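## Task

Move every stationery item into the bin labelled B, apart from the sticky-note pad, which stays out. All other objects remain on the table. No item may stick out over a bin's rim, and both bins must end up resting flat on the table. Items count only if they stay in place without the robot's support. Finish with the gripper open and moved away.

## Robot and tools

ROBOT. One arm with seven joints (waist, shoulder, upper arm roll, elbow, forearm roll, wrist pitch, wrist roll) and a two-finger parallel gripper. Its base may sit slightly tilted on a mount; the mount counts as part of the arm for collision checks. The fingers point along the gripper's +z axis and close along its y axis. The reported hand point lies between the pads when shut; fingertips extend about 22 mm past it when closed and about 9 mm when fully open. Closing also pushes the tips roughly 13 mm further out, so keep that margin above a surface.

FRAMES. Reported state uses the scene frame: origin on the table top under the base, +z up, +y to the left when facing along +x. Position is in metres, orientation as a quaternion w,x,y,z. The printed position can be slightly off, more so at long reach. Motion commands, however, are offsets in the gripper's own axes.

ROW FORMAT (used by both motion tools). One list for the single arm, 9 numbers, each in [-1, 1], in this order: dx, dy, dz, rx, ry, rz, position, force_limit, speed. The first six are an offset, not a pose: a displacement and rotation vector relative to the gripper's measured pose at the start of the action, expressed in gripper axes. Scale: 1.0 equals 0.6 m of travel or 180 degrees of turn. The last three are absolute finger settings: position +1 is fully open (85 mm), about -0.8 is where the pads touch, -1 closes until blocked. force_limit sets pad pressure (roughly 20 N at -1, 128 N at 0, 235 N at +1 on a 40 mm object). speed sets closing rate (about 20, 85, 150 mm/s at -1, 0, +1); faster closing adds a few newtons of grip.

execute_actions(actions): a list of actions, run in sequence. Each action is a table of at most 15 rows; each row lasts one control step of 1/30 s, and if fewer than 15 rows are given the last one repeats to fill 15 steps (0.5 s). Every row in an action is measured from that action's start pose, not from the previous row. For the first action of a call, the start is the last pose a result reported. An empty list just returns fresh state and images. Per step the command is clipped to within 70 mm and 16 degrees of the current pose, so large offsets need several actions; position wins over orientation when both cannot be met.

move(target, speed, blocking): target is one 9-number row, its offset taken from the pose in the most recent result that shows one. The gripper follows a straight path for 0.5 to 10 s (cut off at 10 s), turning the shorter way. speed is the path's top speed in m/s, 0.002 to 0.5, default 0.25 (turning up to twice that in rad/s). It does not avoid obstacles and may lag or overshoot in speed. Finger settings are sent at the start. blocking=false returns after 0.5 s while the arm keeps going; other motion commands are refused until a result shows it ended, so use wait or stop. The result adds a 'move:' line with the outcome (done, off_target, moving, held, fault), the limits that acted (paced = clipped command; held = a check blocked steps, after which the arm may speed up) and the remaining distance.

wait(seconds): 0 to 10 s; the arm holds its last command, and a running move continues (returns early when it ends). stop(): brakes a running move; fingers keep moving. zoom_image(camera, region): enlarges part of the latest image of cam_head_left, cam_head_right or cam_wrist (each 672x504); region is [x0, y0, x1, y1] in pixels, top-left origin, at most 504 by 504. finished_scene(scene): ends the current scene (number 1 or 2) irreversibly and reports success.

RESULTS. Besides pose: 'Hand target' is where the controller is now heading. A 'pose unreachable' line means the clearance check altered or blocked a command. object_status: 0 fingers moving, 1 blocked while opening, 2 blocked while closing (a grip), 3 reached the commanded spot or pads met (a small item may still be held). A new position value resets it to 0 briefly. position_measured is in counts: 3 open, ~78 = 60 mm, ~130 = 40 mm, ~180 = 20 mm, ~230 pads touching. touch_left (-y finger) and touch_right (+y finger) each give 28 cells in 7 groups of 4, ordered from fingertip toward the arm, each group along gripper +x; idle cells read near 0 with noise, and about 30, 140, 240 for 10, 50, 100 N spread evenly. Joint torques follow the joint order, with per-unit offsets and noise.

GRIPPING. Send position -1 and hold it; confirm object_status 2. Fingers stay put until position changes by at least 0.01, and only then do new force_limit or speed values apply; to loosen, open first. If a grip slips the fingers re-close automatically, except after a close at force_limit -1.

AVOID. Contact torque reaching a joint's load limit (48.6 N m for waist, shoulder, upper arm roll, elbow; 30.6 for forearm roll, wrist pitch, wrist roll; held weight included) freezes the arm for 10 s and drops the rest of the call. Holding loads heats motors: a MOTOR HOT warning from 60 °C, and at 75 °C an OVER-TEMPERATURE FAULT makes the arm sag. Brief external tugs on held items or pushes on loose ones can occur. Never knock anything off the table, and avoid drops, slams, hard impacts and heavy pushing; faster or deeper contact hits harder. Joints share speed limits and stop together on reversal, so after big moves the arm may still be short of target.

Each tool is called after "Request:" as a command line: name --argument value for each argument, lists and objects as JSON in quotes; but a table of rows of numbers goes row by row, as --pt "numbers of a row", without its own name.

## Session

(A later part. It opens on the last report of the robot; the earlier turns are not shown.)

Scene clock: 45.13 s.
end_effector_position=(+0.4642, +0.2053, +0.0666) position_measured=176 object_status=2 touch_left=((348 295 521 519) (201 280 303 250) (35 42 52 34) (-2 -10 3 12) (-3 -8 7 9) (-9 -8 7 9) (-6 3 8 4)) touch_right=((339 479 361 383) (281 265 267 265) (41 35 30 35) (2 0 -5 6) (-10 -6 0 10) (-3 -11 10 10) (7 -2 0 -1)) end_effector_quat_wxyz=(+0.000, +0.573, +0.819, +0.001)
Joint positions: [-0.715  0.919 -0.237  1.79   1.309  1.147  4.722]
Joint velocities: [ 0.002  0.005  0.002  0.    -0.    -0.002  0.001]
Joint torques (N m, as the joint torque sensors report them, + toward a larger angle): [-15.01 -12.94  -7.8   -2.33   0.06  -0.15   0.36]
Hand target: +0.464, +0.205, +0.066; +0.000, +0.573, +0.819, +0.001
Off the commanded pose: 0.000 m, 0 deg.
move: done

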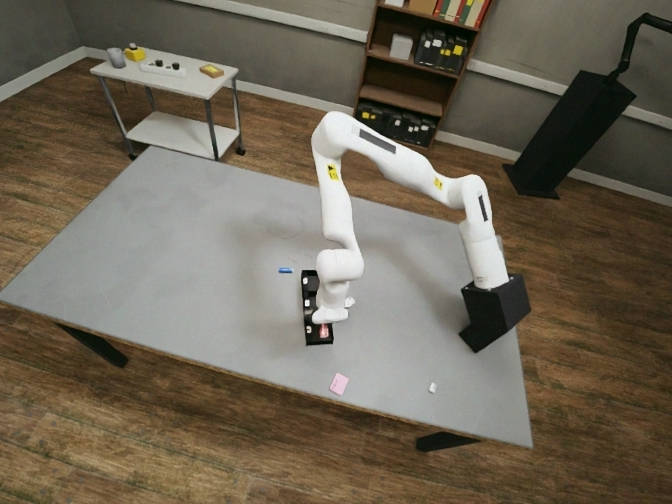

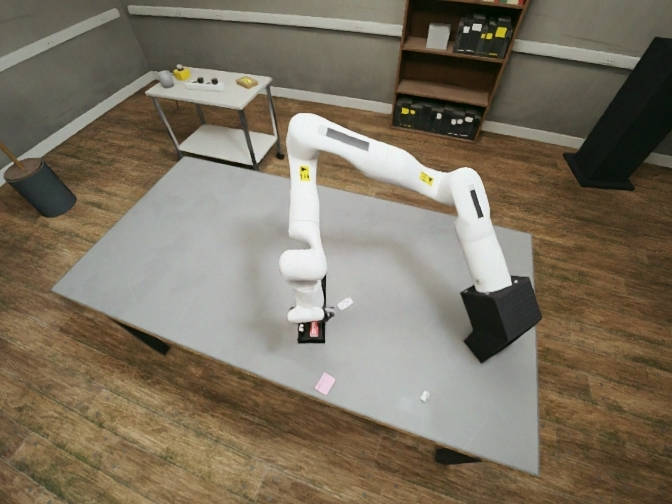

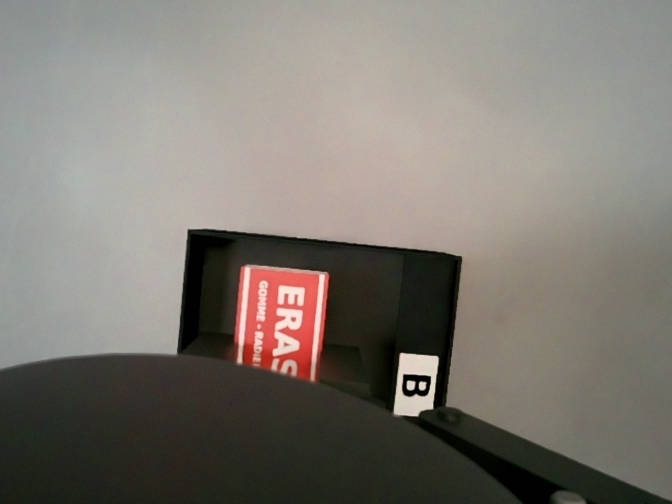

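Request:
move --target '[-0.002,0.003,0.06,0,0,0,-1,-0.7,0]' --speed 0.06

Request:
move --target '[0,0,0,0,0,0,-0.24,-0.7,-0.5]'

Request:
move --target '[0,0,-0.15,0,0,0,-0.24,-0.7,0]'

Request:
move --target '[0.265,-0.46,-0.07,0,0,0,0.2,-0.7,0]' --speed 0.35

Scene clock: 54.03 s.
end_effector_position=(+0.4666, +0.2054, +0.0317) position_measured=176 object_status=2 touch_left=((355 293 524 517) (210 272 303 246) (45 40 55 34) (1 1 -5 18) (3 -1 -3 10) (2 -2 24 8) (0 -6 -6 -7)) touch_right=((335 461 355 382) (270 265 262 259) (27 38 43 45) (13 -3 -5 -4) (3 12 5 -10) (-14 -11 -2 -6) (2 -2 8 -1)) end_effector_quat_wxyz=(+0.000, +0.573, +0.819, +0.002)
Joint positions: [-0.672  0.964 -0.209  1.778  1.371  1.099  4.706]
Joint velocities: [-0.     0.001  0.    -0.001 -0.001 -0.001  0.001]
Joint torques (N m, as the joint torque sensors report them, + toward a larger angle): [-14.43 -12.05  -7.11  -1.77   0.08  -0.51   0.44]
Hand target: +0.466, +0.205, +0.031; +0.000, +0.573, +0.819, +0.001
Off the commanded pose: 0.001 m, 0 deg.
move: done

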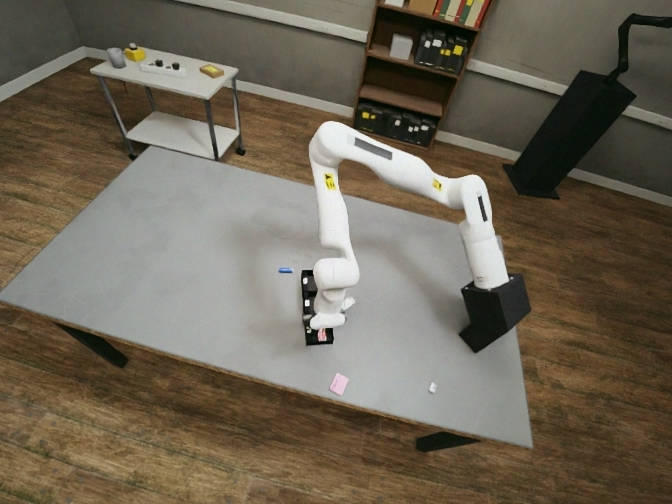

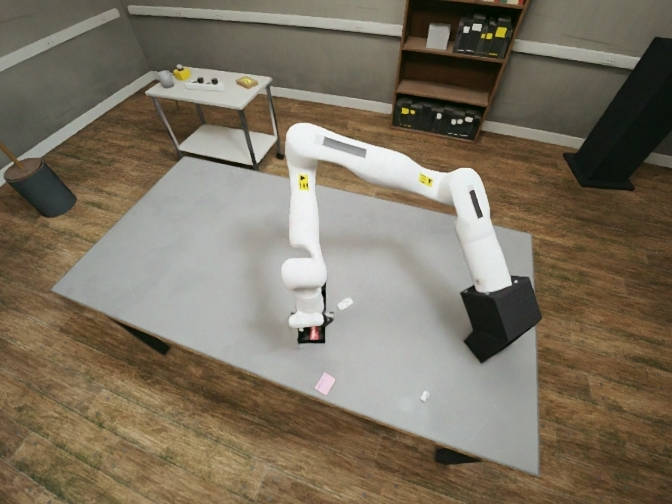

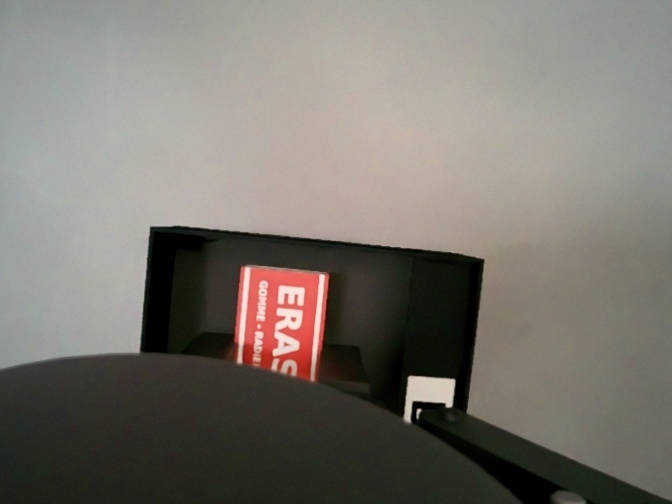

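Scene clock: 54.53 s.
end_effector_position=(+0.4666, +0.2054, +0.0317) position_measured=159 object_status=0 touch_left=((7 -1 -9 -1) (0 -9 -4 8) (-8 12 10 3) (8 3 -3 12) (-1 -1 -6 3) (4 -1 0 8) (-2 -4 -6 -3)) touch_right=((9 22 -3 -2) (5 -6 3 5) (0 9 -14 1) (1 6 -2 6) (-3 1 1 -6) (0 10 9 -1) (3 1 -7 -7)) end_effector_quat_wxyz=(+0.000, +0.573, +0.819, +0.002)
Joint positions: [-0.672  0.964 -0.209  1.778  1.371  1.098  4.706]
Joint velocities: [ 0.    -0.    -0.    -0.    -0.    -0.001  0.   ]
Joint torques (N m, as the joint torque sensors report them, + toward a larger angle): [-15.3  -13.1   -7.68  -1.85  -0.13  -0.22   0.37]
Hand target: +0.467, +0.205, +0.032; +0.000, +0.573, +0.819, +0.002
Off the commanded pose: 0.000 m, 0 deg.
move: done

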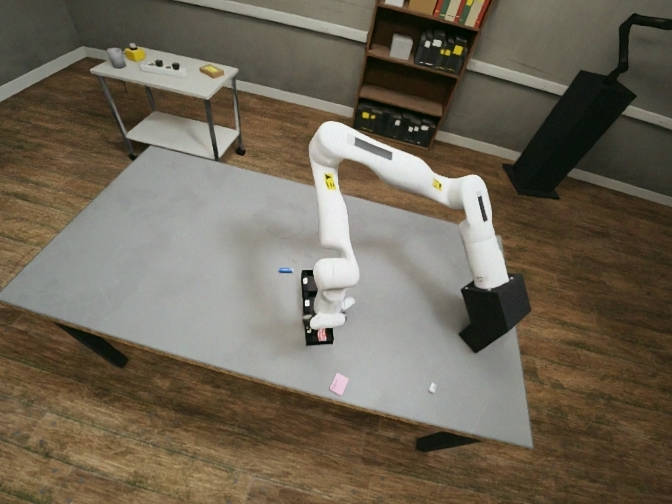

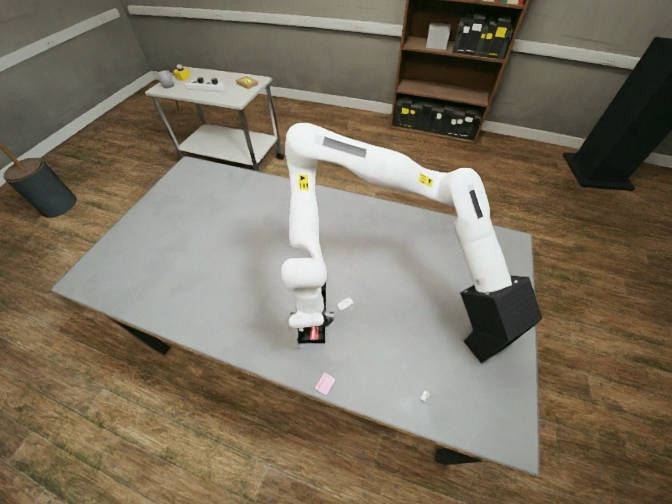

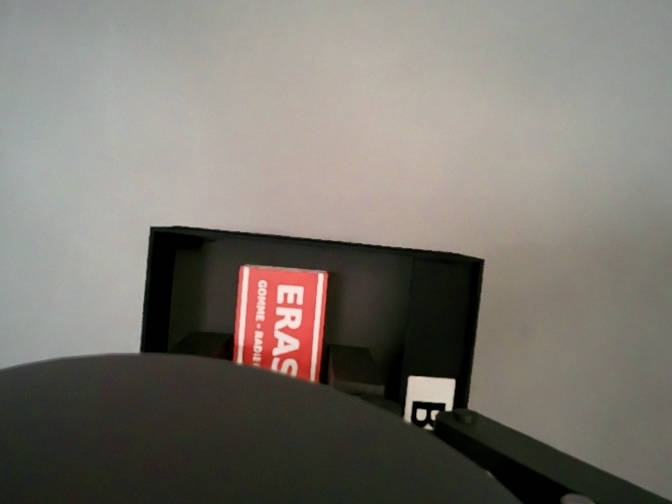

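Scene clock: 55.30 s.
end_effector_position=(+0.4666, +0.2051, +0.1215) position_measured=159 object_status=3 touch_left=((-4 -10 -1 -1) (-8 -11 2 -2) (5 -4 -4 -8) (4 0 14 8) (-10 3 6 15) (-1 -12 10 2) (6 -8 -2 -5)) touch_right=((2 6 6 1) (0 1 -11 8) (-8 14 4 -3) (4 2 1 -5) (3 -1 3 -7) (-6 0 18 5) (8 -6 1 -1)) end_effector_quat_wxyz=(+0.000, +0.573, +0.819, +0.002)
Joint positions: [-0.776  0.85  -0.279  1.779  1.214  1.229  4.767]
Joint velocities: [-0.002 -0.004 -0.002  0.     0.002  0.003 -0.002]
Joint torques (N m, as the joint torque sensors report them, + toward a larger angle): [-15.23 -12.38  -7.83  -2.98  -0.14  -0.16   0.36]
Hand target: +0.467, +0.205, +0.122; +0.000, +0.574, +0.819, +0.002
Off the commanded pose: 0.000 m, 0 deg.
move: done

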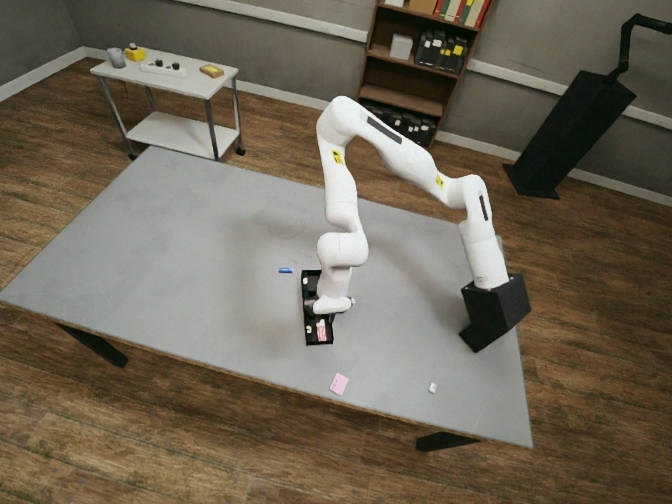

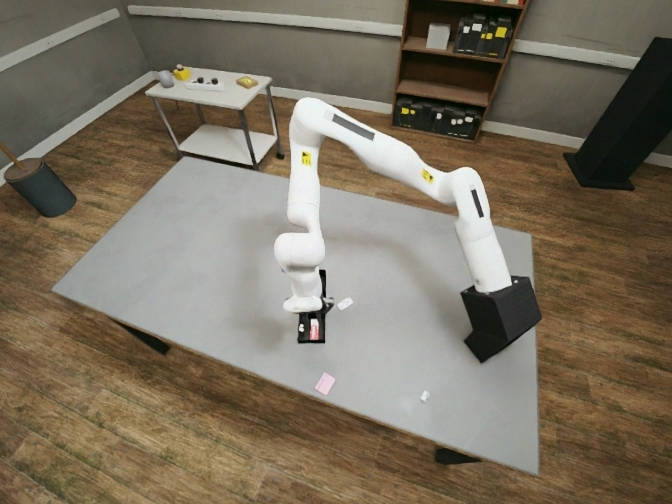

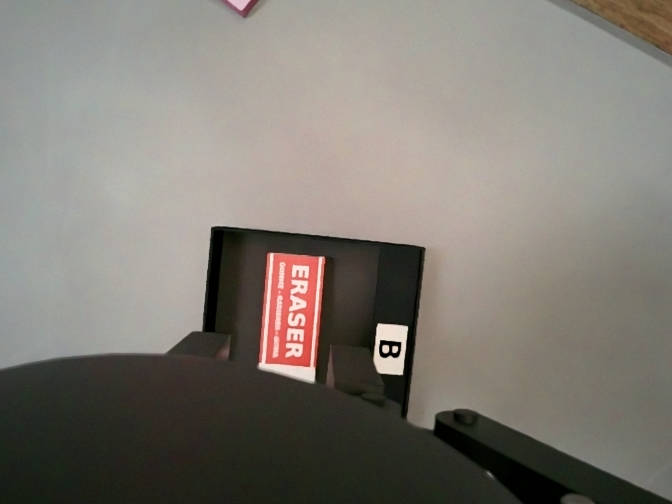

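Scene clock: 56.67 s.
end_effector_position=(+0.1531, +0.2618, +0.1635) position_measured=104 object_status=3 touch_left=((14 0 2 0) (0 -10 -1 1) (5 7 -6 -3) (7 9 5 7) (8 -3 -2 -1) (-4 -9 19 1) (-1 12 -3 2)) touch_right=((20 -4 -5 12) (-4 -4 6 0) (-9 0 -8 4) (3 6 -1 -3) (2 -7 4 12) (-4 12 7 12) (8 -17 -1 -11)) end_effector_quat_wxyz=(-0.001, +0.574, +0.819, +0.002)
Joint positions: [-1.26   1.272 -0.411  1.949  1.127  1.207  3.964]
Joint velocities: [-0.009  0.011 -0.003 -0.001  0.003  0.003 -0.002]
Joint torques (N m, as the joint torque sensors report them, + toward a larger angle): [-12.46 -12.6   -7.43  -3.38  -0.05  -0.17   0.45]
Hand target: +0.153, +0.262, +0.163; -0.001, +0.574, +0.819, +0.002
Off the commanded pose: 0.002 m, 0 deg.
move: done

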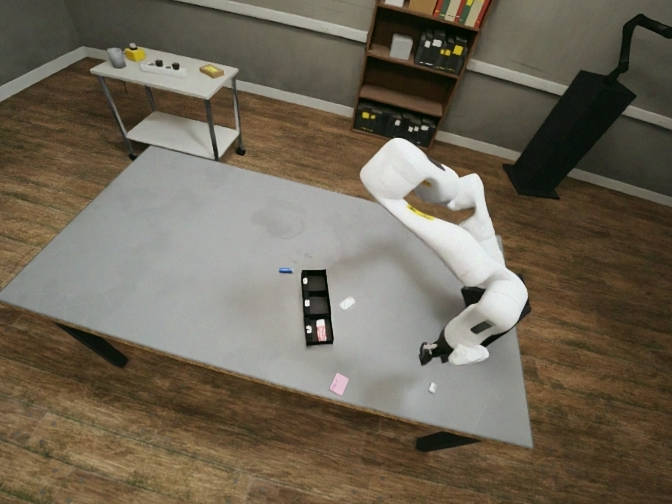

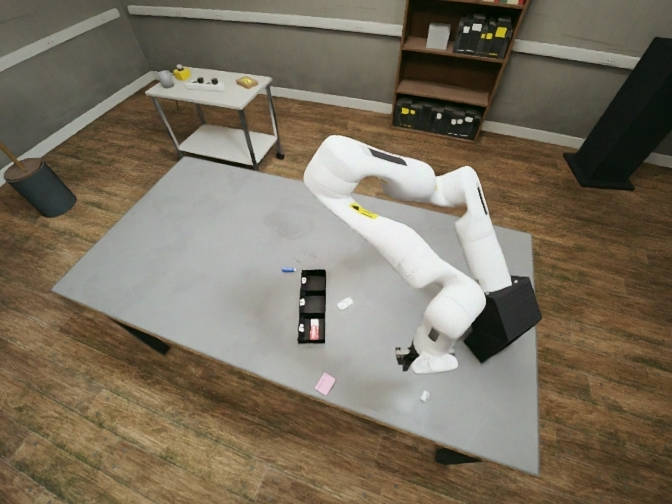

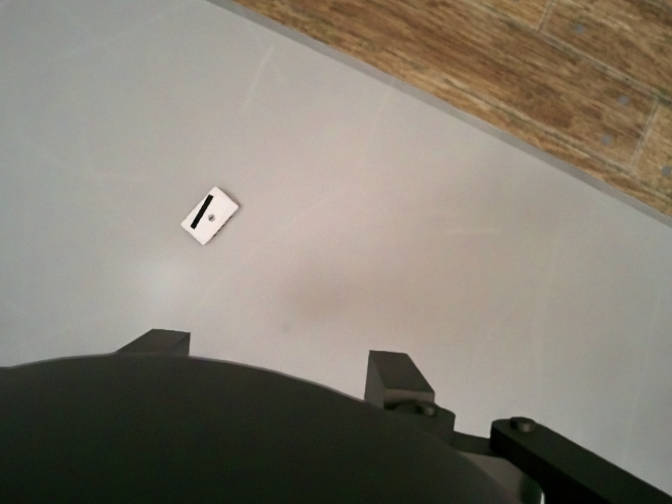

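Request:
move --target '[0.077,-0.078,0.17,0,0,0.205,0.2,-0.7,0]' --speed 0.3

Request:
move --target '[0,0,0.059,0,0,0,0.2,-0.7,0]' --speed 0.06

Request:
move --target '[0,0,0,0,0,0,-1,-0.7,0]'

Scene clock: 62.27 s.
end_effector_position=(+0.0936, +0.2898, +0.0617) position_measured=104 object_status=3 touch_left=((11 5 -8 3) (-6 -3 -5 4) (2 6 -6 4) (2 -5 -3 1) (-2 0 4 8) (-5 -2 19 2) (15 -3 -8 -1)) touch_right=((4 6 5 -7) (2 11 -6 6) (5 18 1 -8) (2 0 -14 -13) (-4 -7 -4 8) (0 -3 5 -6) (5 -1 -9 4)) end_effector_quat_wxyz=(-0.002, +0.804, +0.595, +0.001)
Joint positions: [-1.315  1.536 -0.239  1.866  1.273  1.007  3.185]
Joint velocities: [-0.002  0.007 -0.001  0.001  0.     0.001 -0.001]
Joint torques (N m, as the joint torque sensors report them, + toward a larger angle): [-11.94 -13.93  -7.02  -2.53   0.04  -0.2    0.43]
Hand target: +0.093, +0.290, +0.062; -0.002, +0.804, +0.595, +0.001
Off the commanded pose: 0.000 m, 0 deg.
move: done

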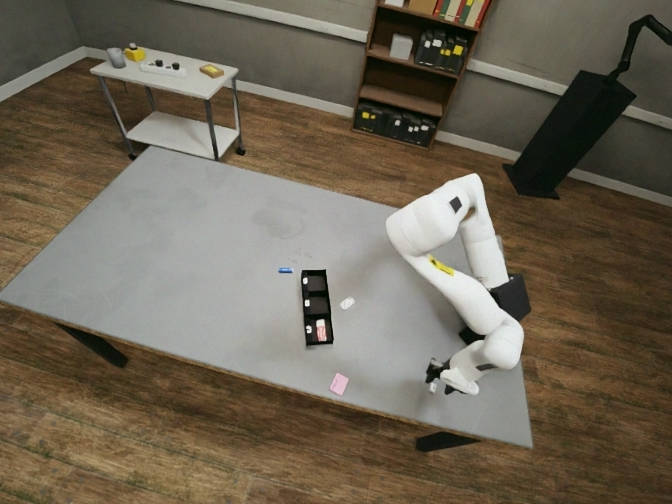

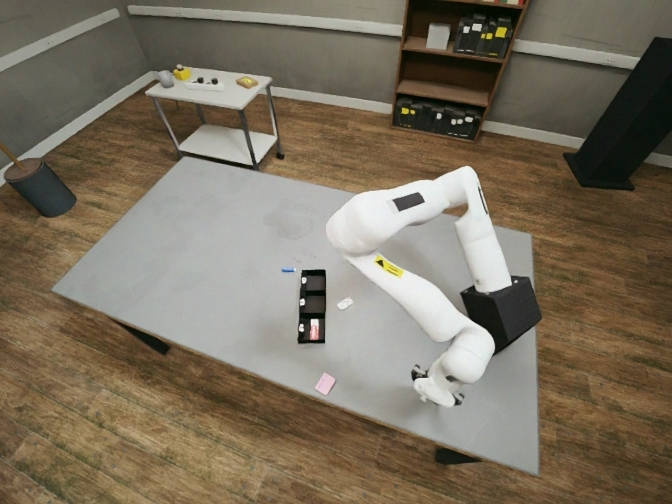

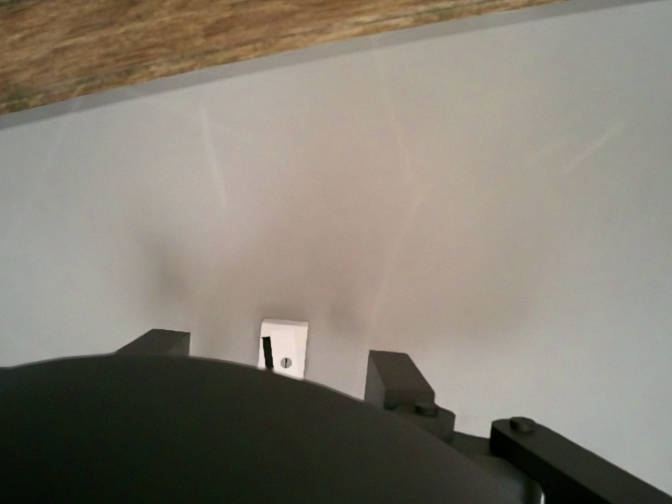

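Scene clock: 63.13 s.
end_effector_position=(+0.0936, +0.2899, +0.0265) position_measured=104 object_status=3 touch_left=((6 -8 -1 -11) (5 -5 -14 -2) (-7 6 -5 -4) (2 6 -3 9) (1 11 5 7) (-2 2 15 4) (5 5 6 -8)) touch_right=((-2 20 -2 2) (6 -4 -6 14) (1 1 -10 -5) (-5 5 -16 -10) (-6 6 5 2) (-1 5 13 -5) (11 -6 -5 14)) end_effector_quat_wxyz=(-0.002, +0.804, +0.595, +0.001)
Joint positions: [-1.284  1.593 -0.191  1.857  1.346  0.964  3.149]
Joint velocities: [ 0.001  0.003 -0.     0.    -0.001 -0.001  0.001]
Joint torques (N m, as the joint torque sensors report them, + toward a larger angle): [-11.85 -13.98  -6.7   -1.81   0.17  -0.12   0.46]
Hand target: +0.094, +0.290, +0.026; -0.002, +0.804, +0.595, +0.001
Off the commanded pose: 0.000 m, 0 deg.
move: done

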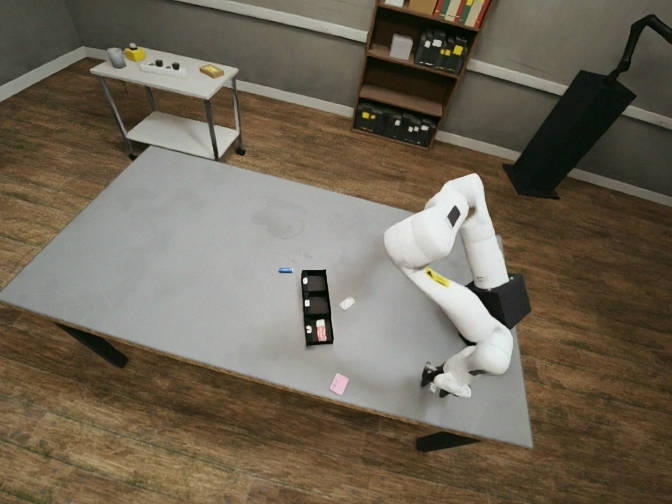

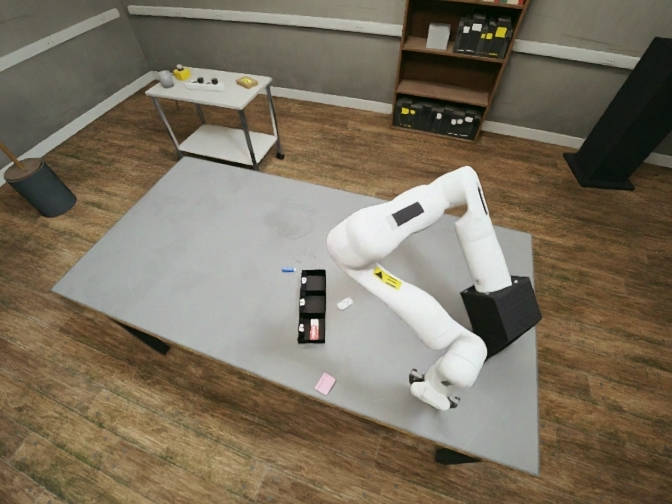

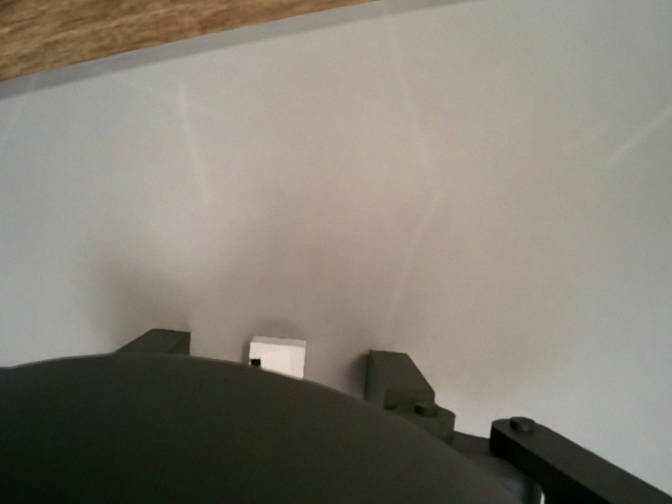

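Scene clock: 63.83 s.
end_effector_position=(+0.0936, +0.2900, +0.0266) position_measured=197 object_status=2 touch_left=((414 396 697 668) (53 97 98 79) (1 5 -3 11) (-2 -1 -4 13) (3 0 7 0) (1 -7 13 10) (-2 -5 1 -8)) touch_right=((371 617 487 531) (70 84 89 81) (3 12 1 -6) (2 -2 3 0) (-6 -11 9 9) (-12 7 5 3) (7 -8 -12 9)) end_effector_quat_wxyz=(-0.002, +0.804, +0.595, +0.001)
Joint positions: [-1.285  1.593 -0.191  1.857  1.346  0.964  3.149]
Joint velocities: [-0.    -0.     0.     0.001  0.001 -0.001 -0.   ]
Joint torques (N m, as the joint torque sensors report them, + toward a larger angle): [-11.76 -14.17  -6.67  -1.86  -0.03  -0.18   0.42]
Hand target: +0.094, +0.290, +0.026; -0.002, +0.804, +0.595, +0.001
Off the commanded pose: 0.000 m, 0 deg.
move: done

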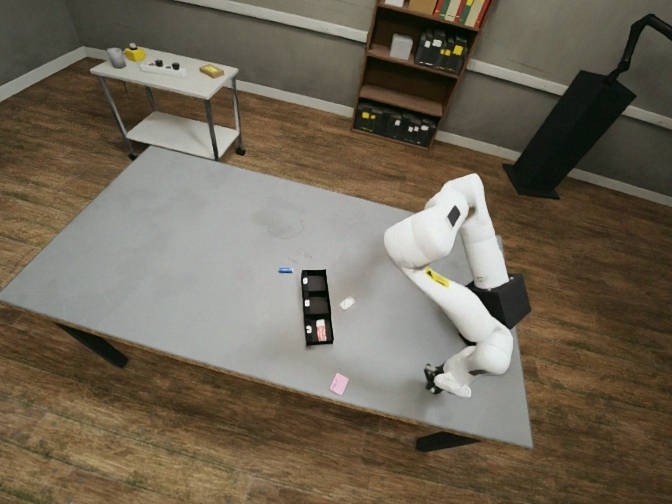

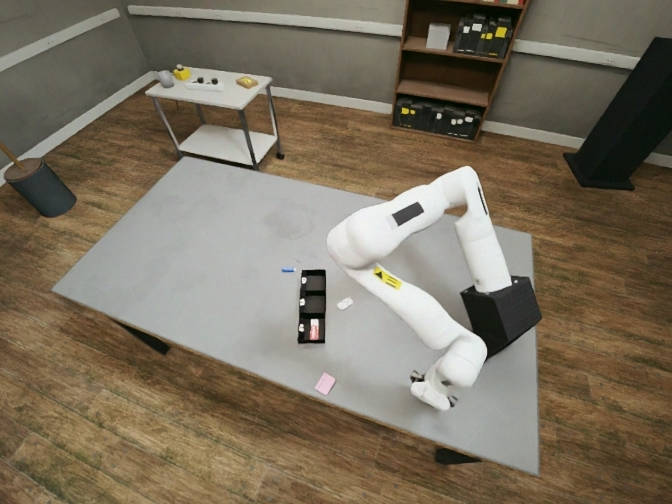

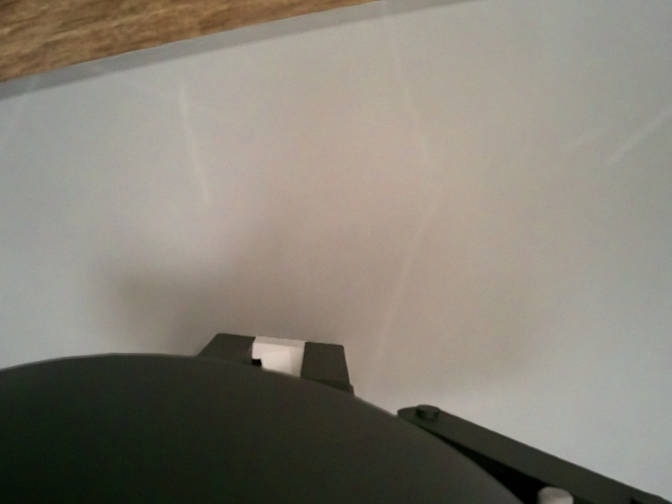

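Request:
move --target '[0,0,-0.08,0,0,0,-1,-0.7,0]'

Request:
move --target '[0.046,0.636,-0.04,0,0,-0.205,-1,-0.7,0]' --speed 0.35

Request:
move --target '[0,0,0.085,0,0,0,-1,-0.7,0]' --speed 0.08

Scene clock: 68.00 s.
end_effector_position=(+0.0935, +0.2897, +0.0743) position_measured=197 object_status=2 touch_left=((416 387 703 671) (56 87 92 81) (-7 8 5 -4) (1 2 -1 11) (-2 1 3 1) (7 -1 16 -11) (10 8 6 -2)) touch_right=((389 625 472 531) (80 80 95 99) (3 14 -2 -10) (-4 7 -3 3) (-2 14 13 1) (0 -4 2 3) (-1 1 -19 -3)) end_effector_quat_wxyz=(-0.002, +0.804, +0.595, +0.001)
Joint positions: [-1.325  1.516 -0.256  1.867  1.246  1.024  3.198]
Joint velocities: [-0.001 -0.005 -0.002 -0.     0.001  0.002  0.   ]
Joint torques (N m, as the joint torque sensors report them, + toward a larger angle): [-11.5  -14.58  -6.87  -2.6   -0.12  -0.38   0.5 ]
Hand target: +0.094, +0.290, +0.075; -0.002, +0.804, +0.595, +0.001
Off the commanded pose: 0.000 m, 0 deg.
move: done

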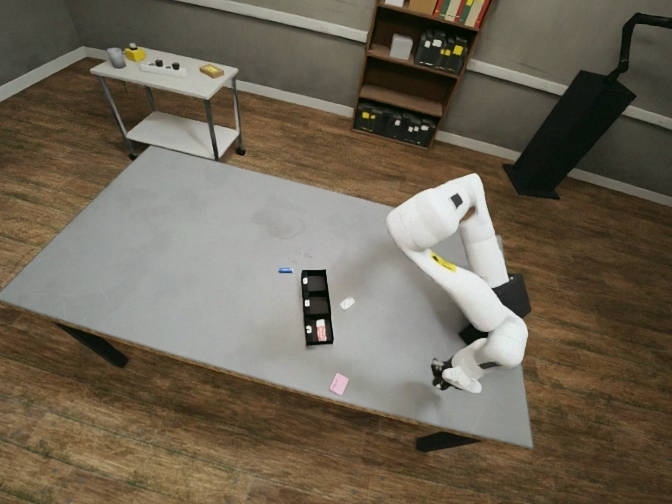

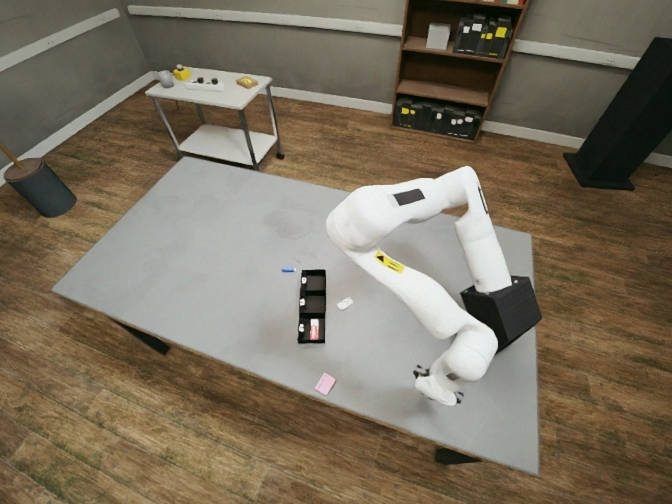

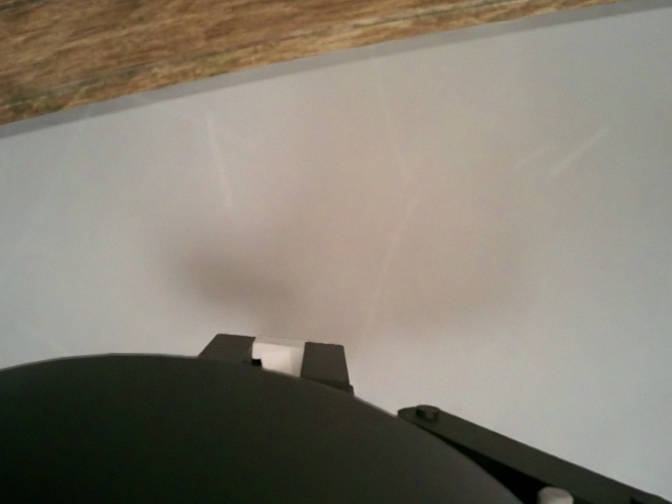

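Scene clock: 69.73 s.
end_effector_position=(+0.4665, +0.2028, +0.0983) position_measured=197 object_status=2 touch_left=((418 396 690 674) (52 90 92 72) (-4 14 -6 3) (10 -7 2 2) (4 7 4 6) (6 -13 10 -1) (3 3 -3 3)) touch_right=((408 619 479 521) (64 91 99 92) (3 6 -10 -7) (-5 5 -2 2) (0 2 -2 6) (6 -3 -7 0) (10 -1 -5 -11)) end_effector_quat_wxyz=(-0.000, +0.574, +0.819, +0.002)
Joint positions: [-0.814  0.862 -0.158  1.795  1.208  1.123  4.77 ]
Joint velocities: [ 0.006 -0.002  0.008 -0.002 -0.004 -0.003  0.001]
Joint torques (N m, as the joint torque sensors report them, + toward a larger angle): [-15.18 -12.58  -7.26  -3.39  -0.02  -0.16   0.33]
Hand target: +0.467, +0.203, +0.098; -0.000, +0.574, +0.819, +0.002
Off the commanded pose: 0.002 m, 0 deg.
move: done

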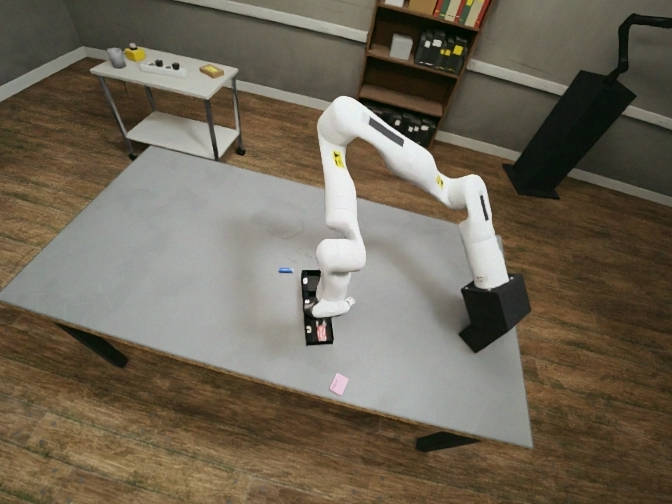

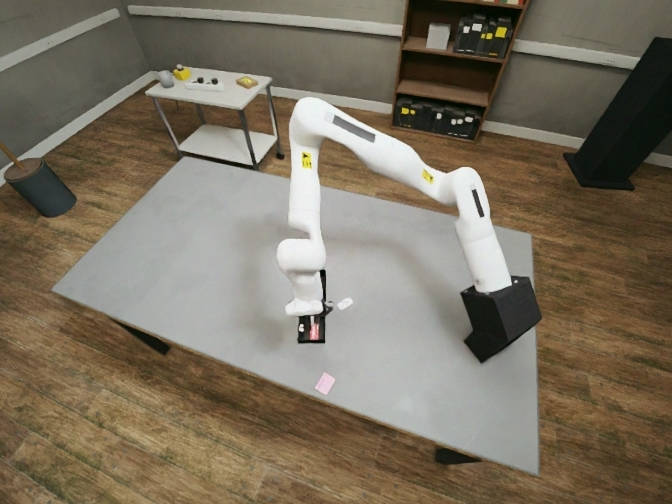

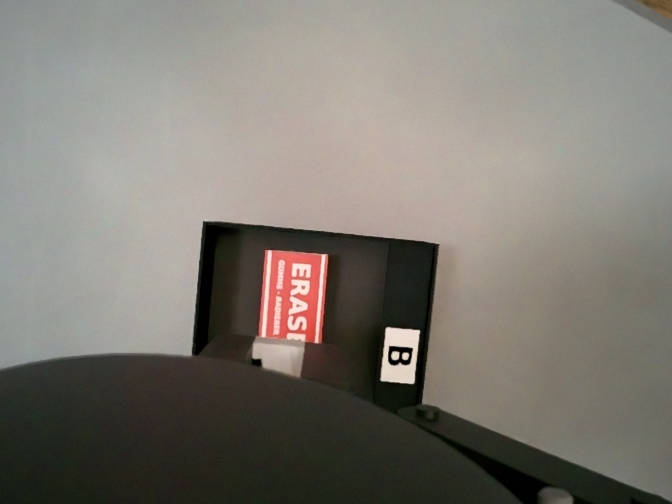

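Scene clock: 70.67 s.
end_effector_position=(+0.4665, +0.2030, +0.0475) position_measured=197 object_status=2 touch_left=((414 389 698 669) (58 76 89 78) (-2 8 -6 -11) (15 3 -9 9) (-7 -10 5 2) (0 -13 18 6) (2 6 -1 6)) touch_right=((378 626 469 540) (80 83 91 93) (0 -1 -4 -16) (3 -1 -5 7) (-13 -7 -3 -6) (-3 6 13 3) (8 -13 -8 13)) end_effector_quat_wxyz=(-0.000, +0.574, +0.819, +0.002)
Joint positions: [-0.756  0.93  -0.118  1.793  1.297  1.045  4.729]
Joint velocities: [ 0.001  0.003  0.002 -0.001 -0.002 -0.001 -0.   ]
Joint torques (N m, as the joint torque sensors report them, + toward a larger angle): [-15.24 -12.7   -7.48  -2.27  -0.03  -0.21   0.37]
Hand target: +0.466, +0.203, +0.047; -0.000, +0.574, +0.819, +0.002
Off the commanded pose: 0.000 m, 0 deg.
move: done

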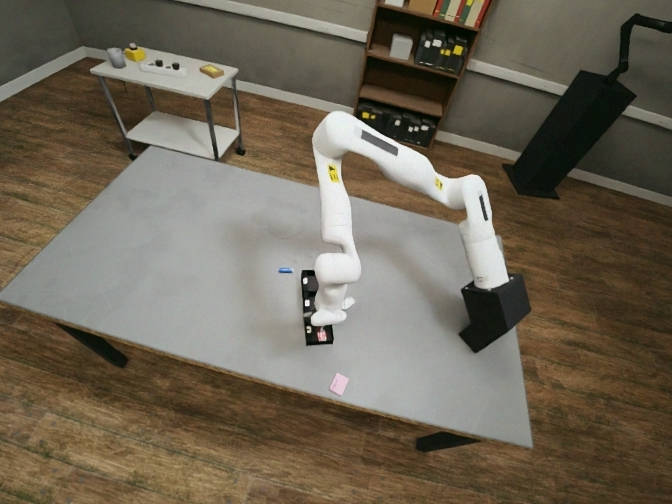

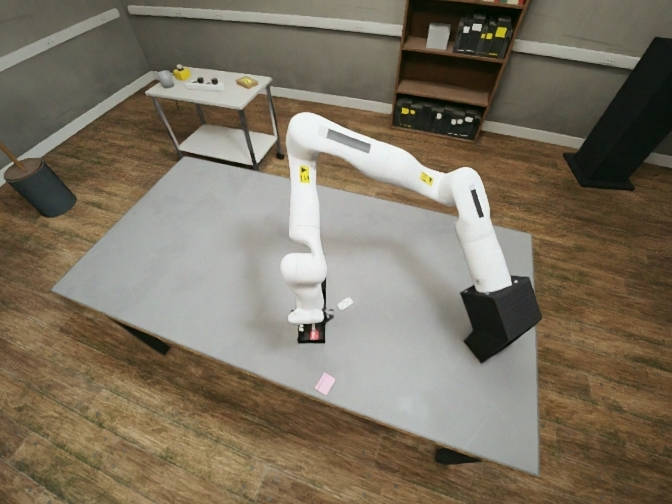

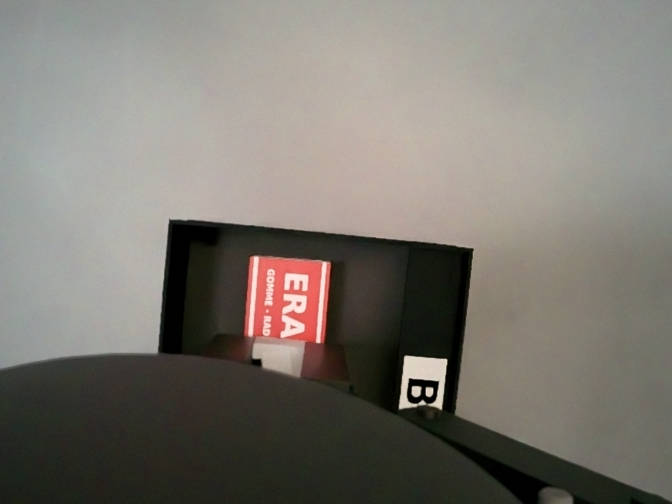

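Request:
move --target '[0,0,0,0,0,0,-0.35,-0.7,-0.5]'

Request:
move --target '[0,0,-0.3,0,0,0,-0.35,-0.7,0]' --speed 0.35

Scene clock: 74.57 s.
end_effector_position=(+0.4665, +0.2030, +0.0475) position_measured=173 object_status=3 touch_left=((3 3 -6 -7) (-8 -7 -10 4) (3 7 1 -6) (12 6 4 14) (-4 -11 5 -1) (0 -7 10 3) (-4 0 -8 1)) touch_right=((13 -2 14 5) (-3 1 -1 17) (-5 -6 4 -4) (6 11 4 11) (-3 -2 18 -3) (0 0 7 -8) (1 -4 14 -6)) end_effector_quat_wxyz=(-0.000, +0.574, +0.819, +0.002)
Joint positions: [-0.756  0.93  -0.118  1.793  1.297  1.045  4.729]
Joint velocities: [-0.001 -0.    -0.     0.    -0.     0.001 -0.001]
Joint torques (N m, as the joint torque sensors report them, + toward a larger angle): [-15.28 -12.81  -7.3   -2.28  -0.07  -0.28   0.39]
Hand target: +0.466, +0.203, +0.047; -0.000, +0.574, +0.819, +0.002
Off the commanded pose: 0.000 m, 0 deg.
move: done

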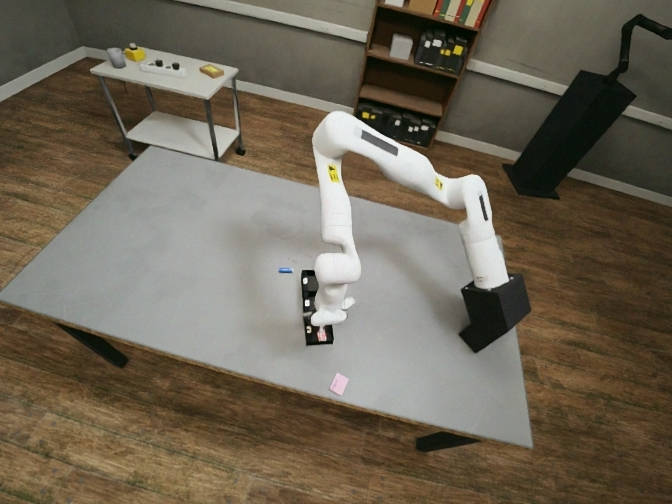

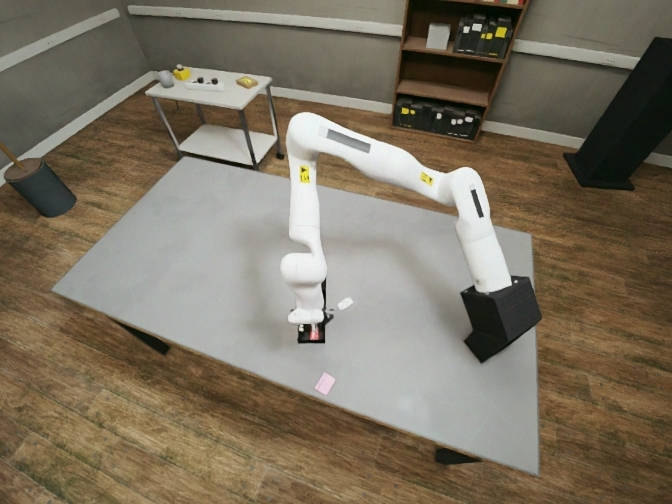

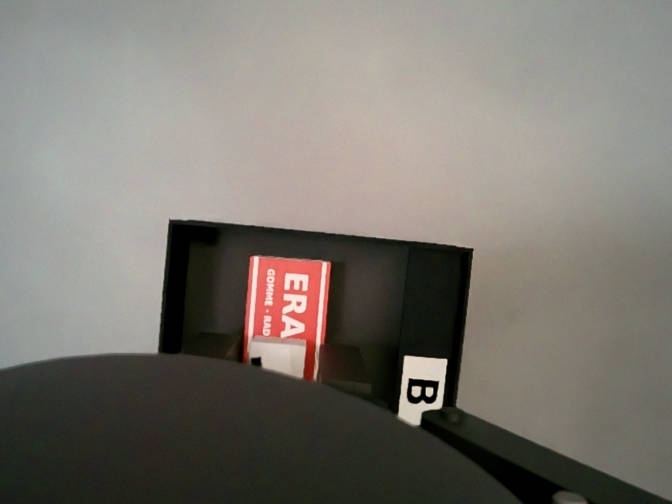

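Scene clock: 75.53 s.
end_effector_position=(+0.4667, +0.2024, +0.2272) position_measured=173 object_status=3 touch_left=((2 -9 4 -2) (-7 7 -9 4) (-2 2 -6 12) (-2 -13 4 7) (-2 -9 2 -2) (3 -7 11 -1) (-1 -1 -2 2)) touch_right=((1 -2 2 -3) (3 7 3 -1) (3 -2 -13 3) (-1 1 -6 7) (5 -1 11 -5) (7 9 15 -2) (8 -18 -5 -16)) end_effector_quat_wxyz=(+0.000, +0.574, +0.819, +0.002)
Joint positions: [-0.969  0.728 -0.243  1.711  1.005  1.358  4.872]
Joint velocities: [-0.002 -0.003 -0.004  0.     0.     0.003 -0.002]
Joint torques (N m, as the joint torque sensors report them, + toward a larger angle): [-14.59 -11.16  -6.84  -4.87   0.09  -0.27   0.23]
Hand target: +0.467, +0.202, +0.227; +0.000, +0.574, +0.819, +0.002
Off the commanded pose: 0.001 m, 0 deg.
move: done

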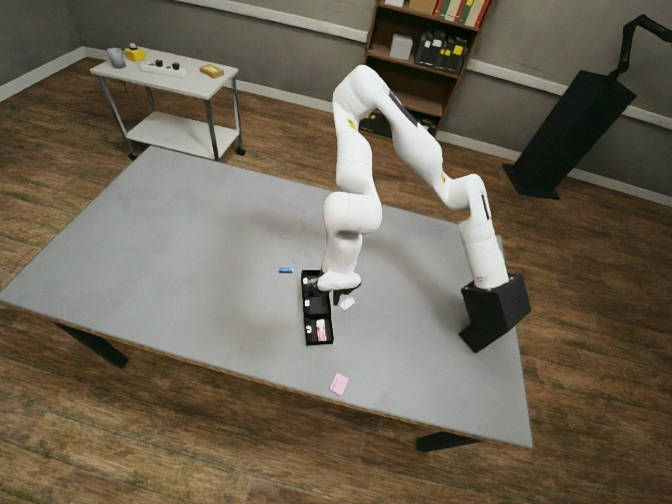

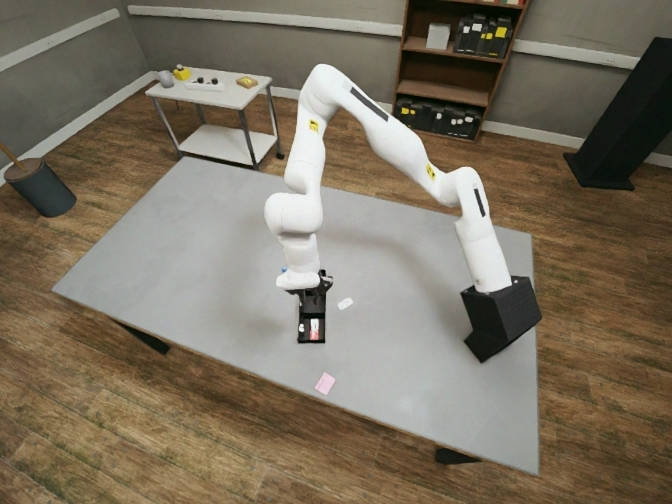

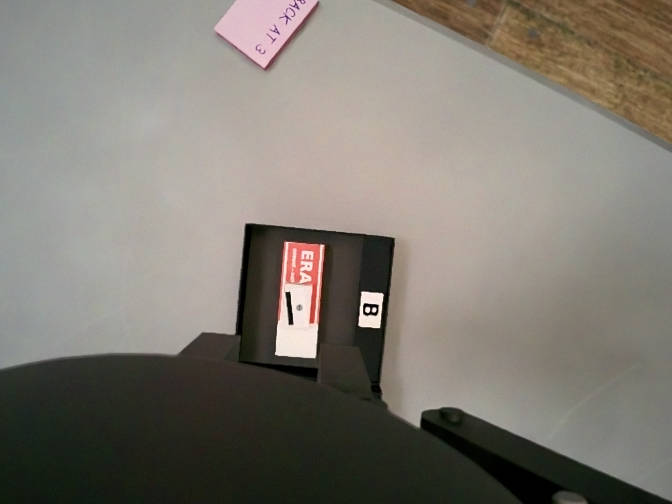

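The blue item read "AA 1.5V", so it is a battery.

Request:
finished_scene --scene 1

The scene is finished: the task was done.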